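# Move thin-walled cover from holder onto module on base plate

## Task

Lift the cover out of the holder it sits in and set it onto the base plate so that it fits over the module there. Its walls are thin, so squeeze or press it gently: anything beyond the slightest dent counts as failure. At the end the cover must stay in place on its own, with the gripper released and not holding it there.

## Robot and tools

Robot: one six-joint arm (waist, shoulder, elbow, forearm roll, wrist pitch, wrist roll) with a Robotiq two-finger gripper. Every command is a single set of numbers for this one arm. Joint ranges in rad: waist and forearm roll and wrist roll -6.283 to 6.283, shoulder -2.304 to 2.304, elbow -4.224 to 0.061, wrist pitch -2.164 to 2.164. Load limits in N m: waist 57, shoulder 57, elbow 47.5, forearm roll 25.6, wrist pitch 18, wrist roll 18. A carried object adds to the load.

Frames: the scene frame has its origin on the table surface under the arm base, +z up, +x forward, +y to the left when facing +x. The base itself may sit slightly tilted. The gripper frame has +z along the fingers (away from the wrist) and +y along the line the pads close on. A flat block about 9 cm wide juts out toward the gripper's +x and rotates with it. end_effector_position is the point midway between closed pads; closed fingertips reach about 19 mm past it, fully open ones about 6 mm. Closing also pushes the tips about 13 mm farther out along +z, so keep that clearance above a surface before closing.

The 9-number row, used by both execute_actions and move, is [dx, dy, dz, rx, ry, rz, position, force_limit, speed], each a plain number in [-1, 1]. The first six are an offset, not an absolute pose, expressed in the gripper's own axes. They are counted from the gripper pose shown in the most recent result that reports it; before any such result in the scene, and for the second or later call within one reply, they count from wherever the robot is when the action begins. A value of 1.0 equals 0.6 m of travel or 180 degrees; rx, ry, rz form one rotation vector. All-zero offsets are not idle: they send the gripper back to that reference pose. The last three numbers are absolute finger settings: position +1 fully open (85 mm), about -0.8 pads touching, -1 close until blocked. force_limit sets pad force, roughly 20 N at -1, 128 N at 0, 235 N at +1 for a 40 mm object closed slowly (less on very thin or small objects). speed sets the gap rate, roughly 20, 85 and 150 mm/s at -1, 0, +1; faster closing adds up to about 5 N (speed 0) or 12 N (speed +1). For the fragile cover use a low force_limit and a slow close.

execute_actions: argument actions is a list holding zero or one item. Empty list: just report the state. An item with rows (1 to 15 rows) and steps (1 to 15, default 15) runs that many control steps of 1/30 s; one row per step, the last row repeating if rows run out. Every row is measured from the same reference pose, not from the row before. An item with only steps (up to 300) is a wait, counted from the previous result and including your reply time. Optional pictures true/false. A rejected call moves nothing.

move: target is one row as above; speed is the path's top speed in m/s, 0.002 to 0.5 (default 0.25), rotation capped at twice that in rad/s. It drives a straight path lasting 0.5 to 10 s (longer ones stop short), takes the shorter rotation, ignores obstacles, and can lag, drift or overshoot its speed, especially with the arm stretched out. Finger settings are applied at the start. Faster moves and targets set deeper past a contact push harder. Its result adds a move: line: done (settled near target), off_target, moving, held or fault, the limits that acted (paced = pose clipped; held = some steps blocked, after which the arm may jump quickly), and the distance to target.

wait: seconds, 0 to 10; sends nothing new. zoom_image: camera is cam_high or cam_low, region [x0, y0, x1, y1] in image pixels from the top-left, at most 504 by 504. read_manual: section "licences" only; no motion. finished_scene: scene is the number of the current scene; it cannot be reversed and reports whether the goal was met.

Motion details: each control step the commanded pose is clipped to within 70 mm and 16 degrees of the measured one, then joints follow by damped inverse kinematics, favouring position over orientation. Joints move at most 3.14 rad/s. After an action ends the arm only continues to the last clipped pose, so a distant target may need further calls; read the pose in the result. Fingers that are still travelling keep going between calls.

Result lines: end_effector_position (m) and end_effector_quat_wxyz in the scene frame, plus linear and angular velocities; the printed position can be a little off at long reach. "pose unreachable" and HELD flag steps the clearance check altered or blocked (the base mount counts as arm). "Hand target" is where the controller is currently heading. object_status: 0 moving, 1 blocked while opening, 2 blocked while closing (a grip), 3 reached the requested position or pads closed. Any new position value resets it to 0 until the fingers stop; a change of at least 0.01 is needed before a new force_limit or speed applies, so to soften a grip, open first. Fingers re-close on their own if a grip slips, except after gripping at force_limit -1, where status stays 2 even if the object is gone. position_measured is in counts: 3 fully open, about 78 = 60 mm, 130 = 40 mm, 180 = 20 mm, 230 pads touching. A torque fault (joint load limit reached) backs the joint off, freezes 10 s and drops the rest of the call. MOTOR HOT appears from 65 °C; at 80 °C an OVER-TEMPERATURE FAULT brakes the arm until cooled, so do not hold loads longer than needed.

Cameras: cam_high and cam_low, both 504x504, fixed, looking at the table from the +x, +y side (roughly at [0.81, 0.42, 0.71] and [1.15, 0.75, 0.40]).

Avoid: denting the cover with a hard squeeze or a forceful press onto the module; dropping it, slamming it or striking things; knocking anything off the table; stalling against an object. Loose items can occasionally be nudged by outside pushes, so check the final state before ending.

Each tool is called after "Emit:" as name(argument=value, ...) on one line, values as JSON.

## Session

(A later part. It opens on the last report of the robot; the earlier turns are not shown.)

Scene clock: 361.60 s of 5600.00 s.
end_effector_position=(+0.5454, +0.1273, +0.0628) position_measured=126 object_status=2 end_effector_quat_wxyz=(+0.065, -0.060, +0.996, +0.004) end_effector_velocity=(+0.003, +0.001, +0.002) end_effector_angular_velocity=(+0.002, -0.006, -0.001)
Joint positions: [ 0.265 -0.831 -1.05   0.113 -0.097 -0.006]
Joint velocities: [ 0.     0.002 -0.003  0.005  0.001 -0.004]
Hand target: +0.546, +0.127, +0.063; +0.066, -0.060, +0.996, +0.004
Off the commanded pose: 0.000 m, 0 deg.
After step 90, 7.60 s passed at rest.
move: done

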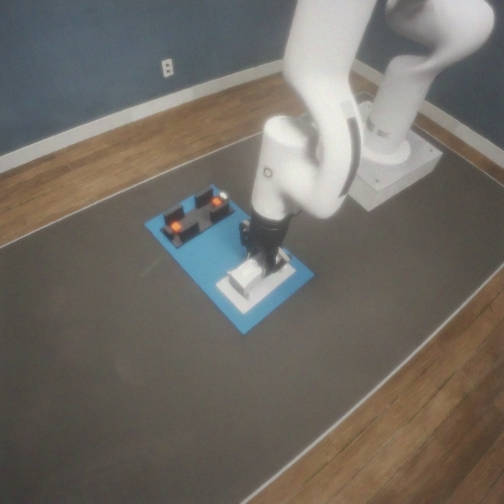

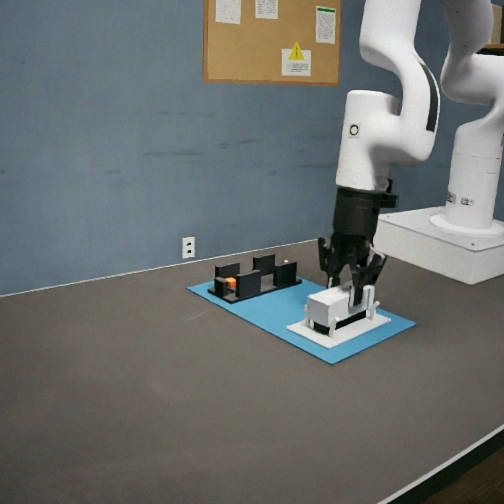

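Emit:
move(target=[0.0017,0,0.0132,0,0,0,-1,-0.74,-1], speed=0.005)

Emit:
zoom_image(camera="cam_low", region=[295, 265, 390, 345])

Scene clock: 376.27 s of 5600.00 s.
end_effector_position=(+0.5455, +0.1273, +0.0548) position_measured=126 object_status=2 end_effector_quat_wxyz=(+0.065, -0.060, +0.996, +0.004) end_effector_velocity=(+0.001, +0.000, -0.000) end_effector_angular_velocity=(+0.000, -0.001, +0.000)
Joint positions: [ 0.265 -0.848 -1.056  0.128 -0.085 -0.021]
Joint velocities: [-0.    -0.001 -0.001  0.003  0.001 -0.004]
Hand target: +0.545, +0.127, +0.055; +0.065, -0.060, +0.996, +0.004
Off the commanded pose: 0.000 m, 0 deg.
After step 90, 9.83 s passed at rest.
move: done

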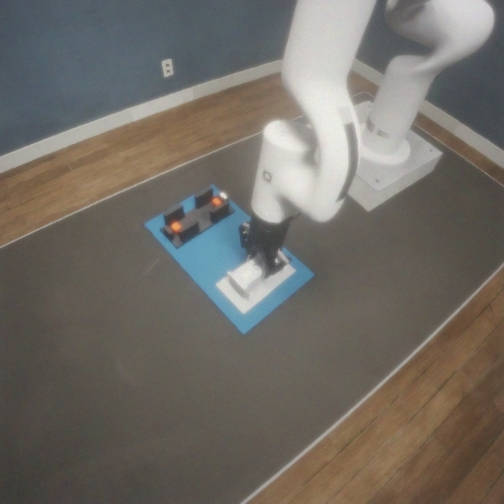

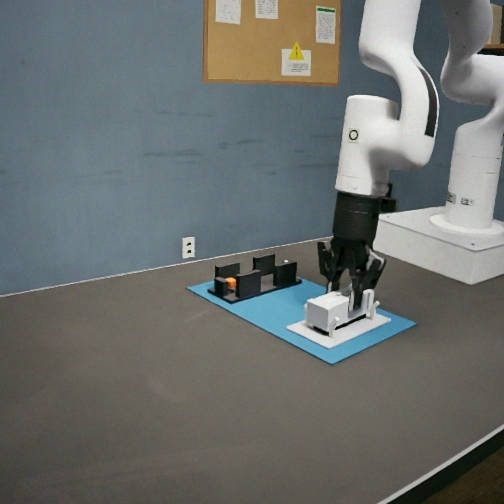

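Region (295, 265, 390, 345) of cam_low's 504x504 image, scaled by 5.305, with more detail than that image has; it fills the top 424 rows of this view, and the rest is white.

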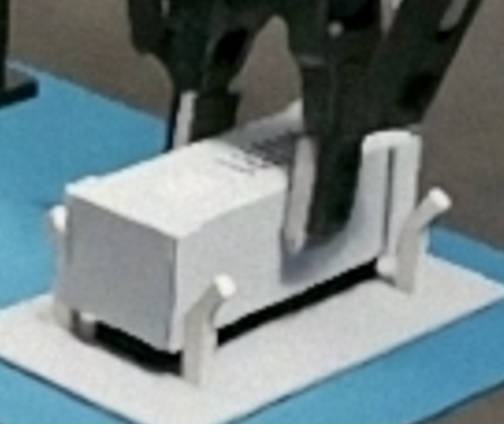

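Emit:
move(target=[0.0023,0,0.0173,0,0,0,-1,-0.74,-1], speed=0.005)

Emit:
zoom_image(camera="cam_low", region=[295, 265, 390, 345])

Scene clock: 383.93 s of 5600.00 s.
end_effector_position=(+0.5454, +0.1273, +0.0444) position_measured=126 object_status=2 end_effector_quat_wxyz=(+0.065, -0.060, +0.996, +0.004) end_effector_velocity=(-0.000, -0.000, -0.001) end_effector_angular_velocity=(+0.001, +0.001, -0.002)
Joint positions: [ 0.266 -0.872 -1.063  0.155 -0.069 -0.047]
Joint velocities: [-0.    -0.002 -0.     0.009  0.    -0.007]
Hand target: +0.545, +0.127, +0.044; +0.065, -0.060, +0.996, +0.004
Off the commanded pose: 0.000 m, 0 deg.
After step 90, 2.37 s passed at rest.
move: done

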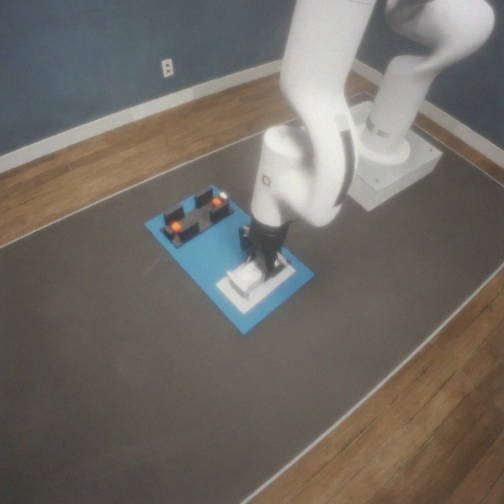

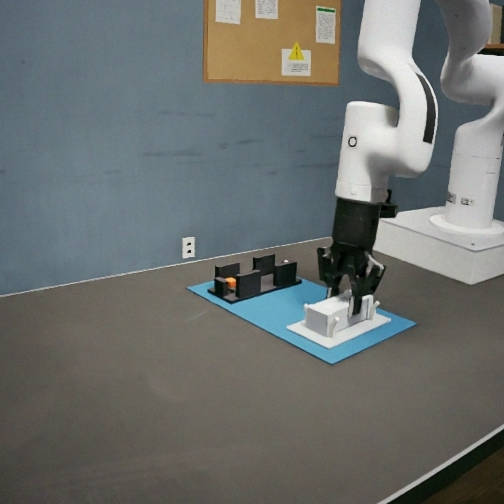

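Region (295, 265, 390, 345) of cam_low's 504x504 image, scaled by 5.305, with more detail than that image has; it fills the top 424 rows of this view, and the rest is white.

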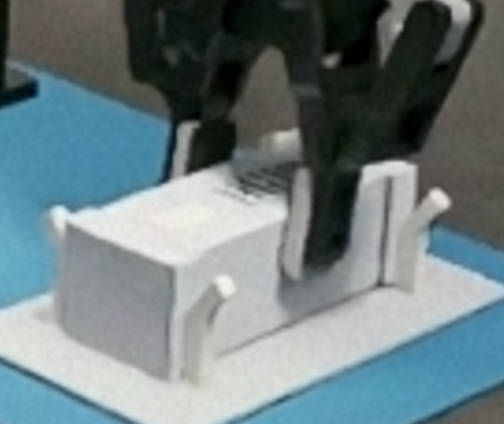

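Nearly seated. One more millimetre, release, and retreat.

Emit:
move(target=[0.0002,0,0.0017,0,0,0,-1,-0.74,-1], speed=0.003)

Emit:
move(target=[0,0,0,0,0,0,0.6,-1,-0.5], speed=0.01)

Emit:
move(target=[0,0,-0.12,0,0,0,0.6,-1,-0.5], speed=0.08)

Emit:
zoom_image(camera="cam_low", region=[295, 265, 390, 345])

Scene clock: 391.17 s of 5600.00 s.
end_effector_position=(+0.5457, +0.1274, +0.0435) position_measured=126 object_status=2 end_effector_quat_wxyz=(+0.066, -0.060, +0.996, +0.004) end_effector_velocity=(-0.001, -0.000, -0.000) end_effector_angular_velocity=(+0.000, +0.001, -0.001)
Joint positions: [ 0.266 -0.874 -1.064  0.158 -0.068 -0.05 ]
Joint velocities: [-0.    -0.     0.001  0.003  0.001 -0.002]
Hand target: +0.545, +0.127, +0.043; +0.065, -0.060, +0.996, +0.004
Off the commanded pose: 0.000 m, 0 deg.
After step 90, 3.53 s passed at rest.
move: done

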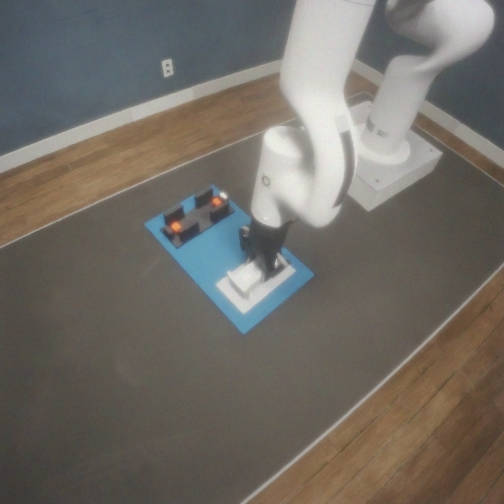

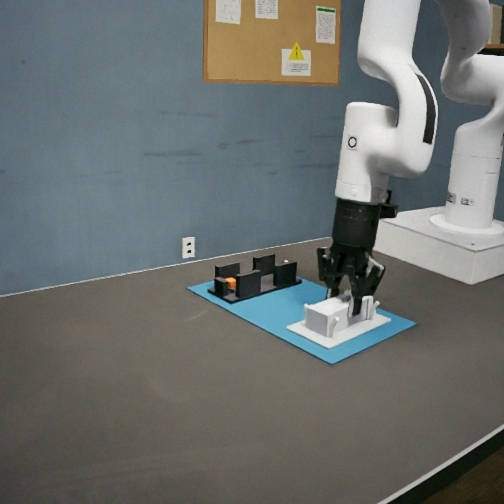

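Scene clock: 392.03 s of 5600.00 s.
end_effector_position=(+0.5457, +0.1274, +0.0435) position_measured=53 object_status=0 end_effector_quat_wxyz=(+0.066, -0.060, +0.996, +0.004) end_effector_velocity=(+0.000, +0.000, +0.000) end_effector_angular_velocity=(+0.000, -0.001, -0.000)
Joint positions: [ 0.266 -0.874 -1.064  0.158 -0.068 -0.05 ]
Joint velocities: [ 0.     0.001  0.     0.     0.    -0.   ]
Hand target: +0.546, +0.127, +0.044; +0.066, -0.060, +0.996, +0.004
Off the commanded pose: 0.000 m, 0 deg.
move: done

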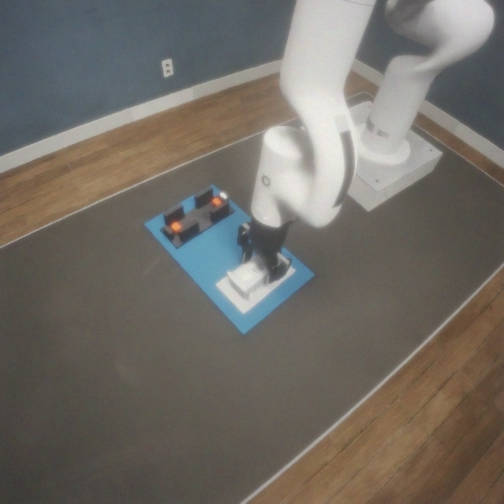

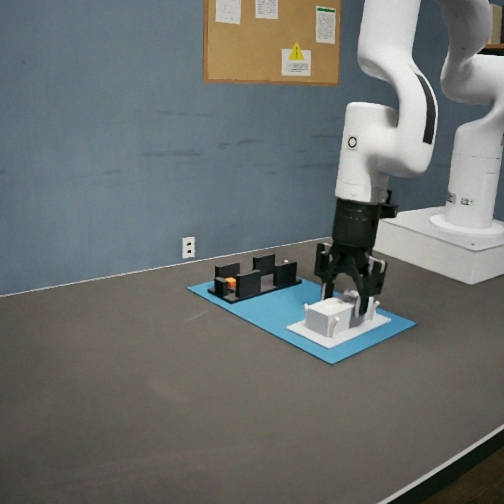

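Scene clock: 393.27 s of 5600.00 s.
end_effector_position=(+0.5361, +0.1262, +0.1146) position_measured=53 object_status=3 end_effector_quat_wxyz=(+0.066, -0.060, +0.996, +0.003) end_effector_velocity=(-0.001, +0.000, +0.001) end_effector_angular_velocity=(+0.000, +0.001, -0.002)
Joint positions: [ 0.264 -0.705 -0.994  0.064 -0.167  0.042]
Joint velocities: [ 0.     0.002  0.001 -0.001 -0.002  0.003]
Hand target: +0.536, +0.126, +0.115; +0.066, -0.060, +0.996, +0.003
Off the commanded pose: 0.000 m, 0 deg.
move: done

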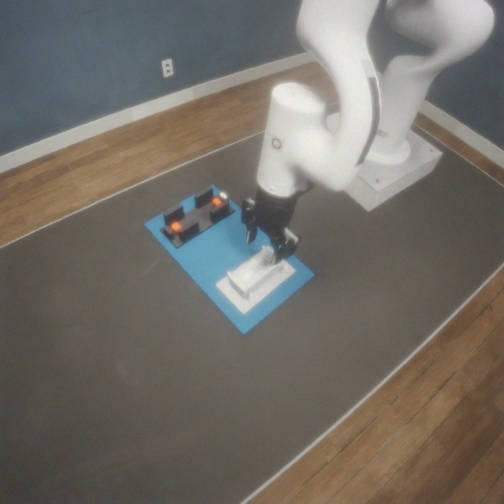

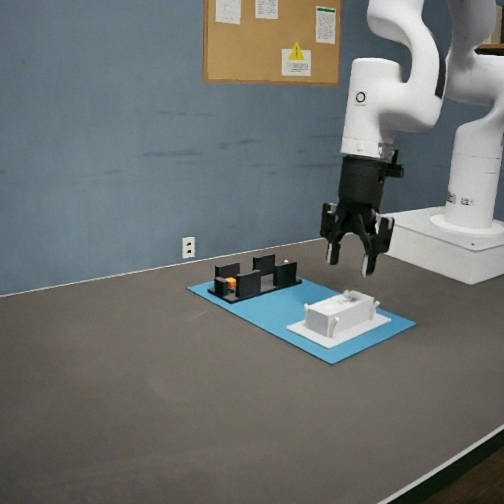

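Region (295, 265, 390, 345) of cam_low's 504x504 image, scaled by 5.305, with more detail than that image has; it fills the top 424 rows of this view, and the rest is white.

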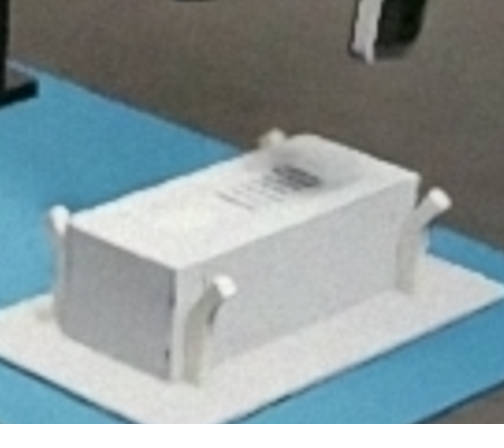

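Emit:
finished_scene(scene=1)

The scene is finished: the task was done.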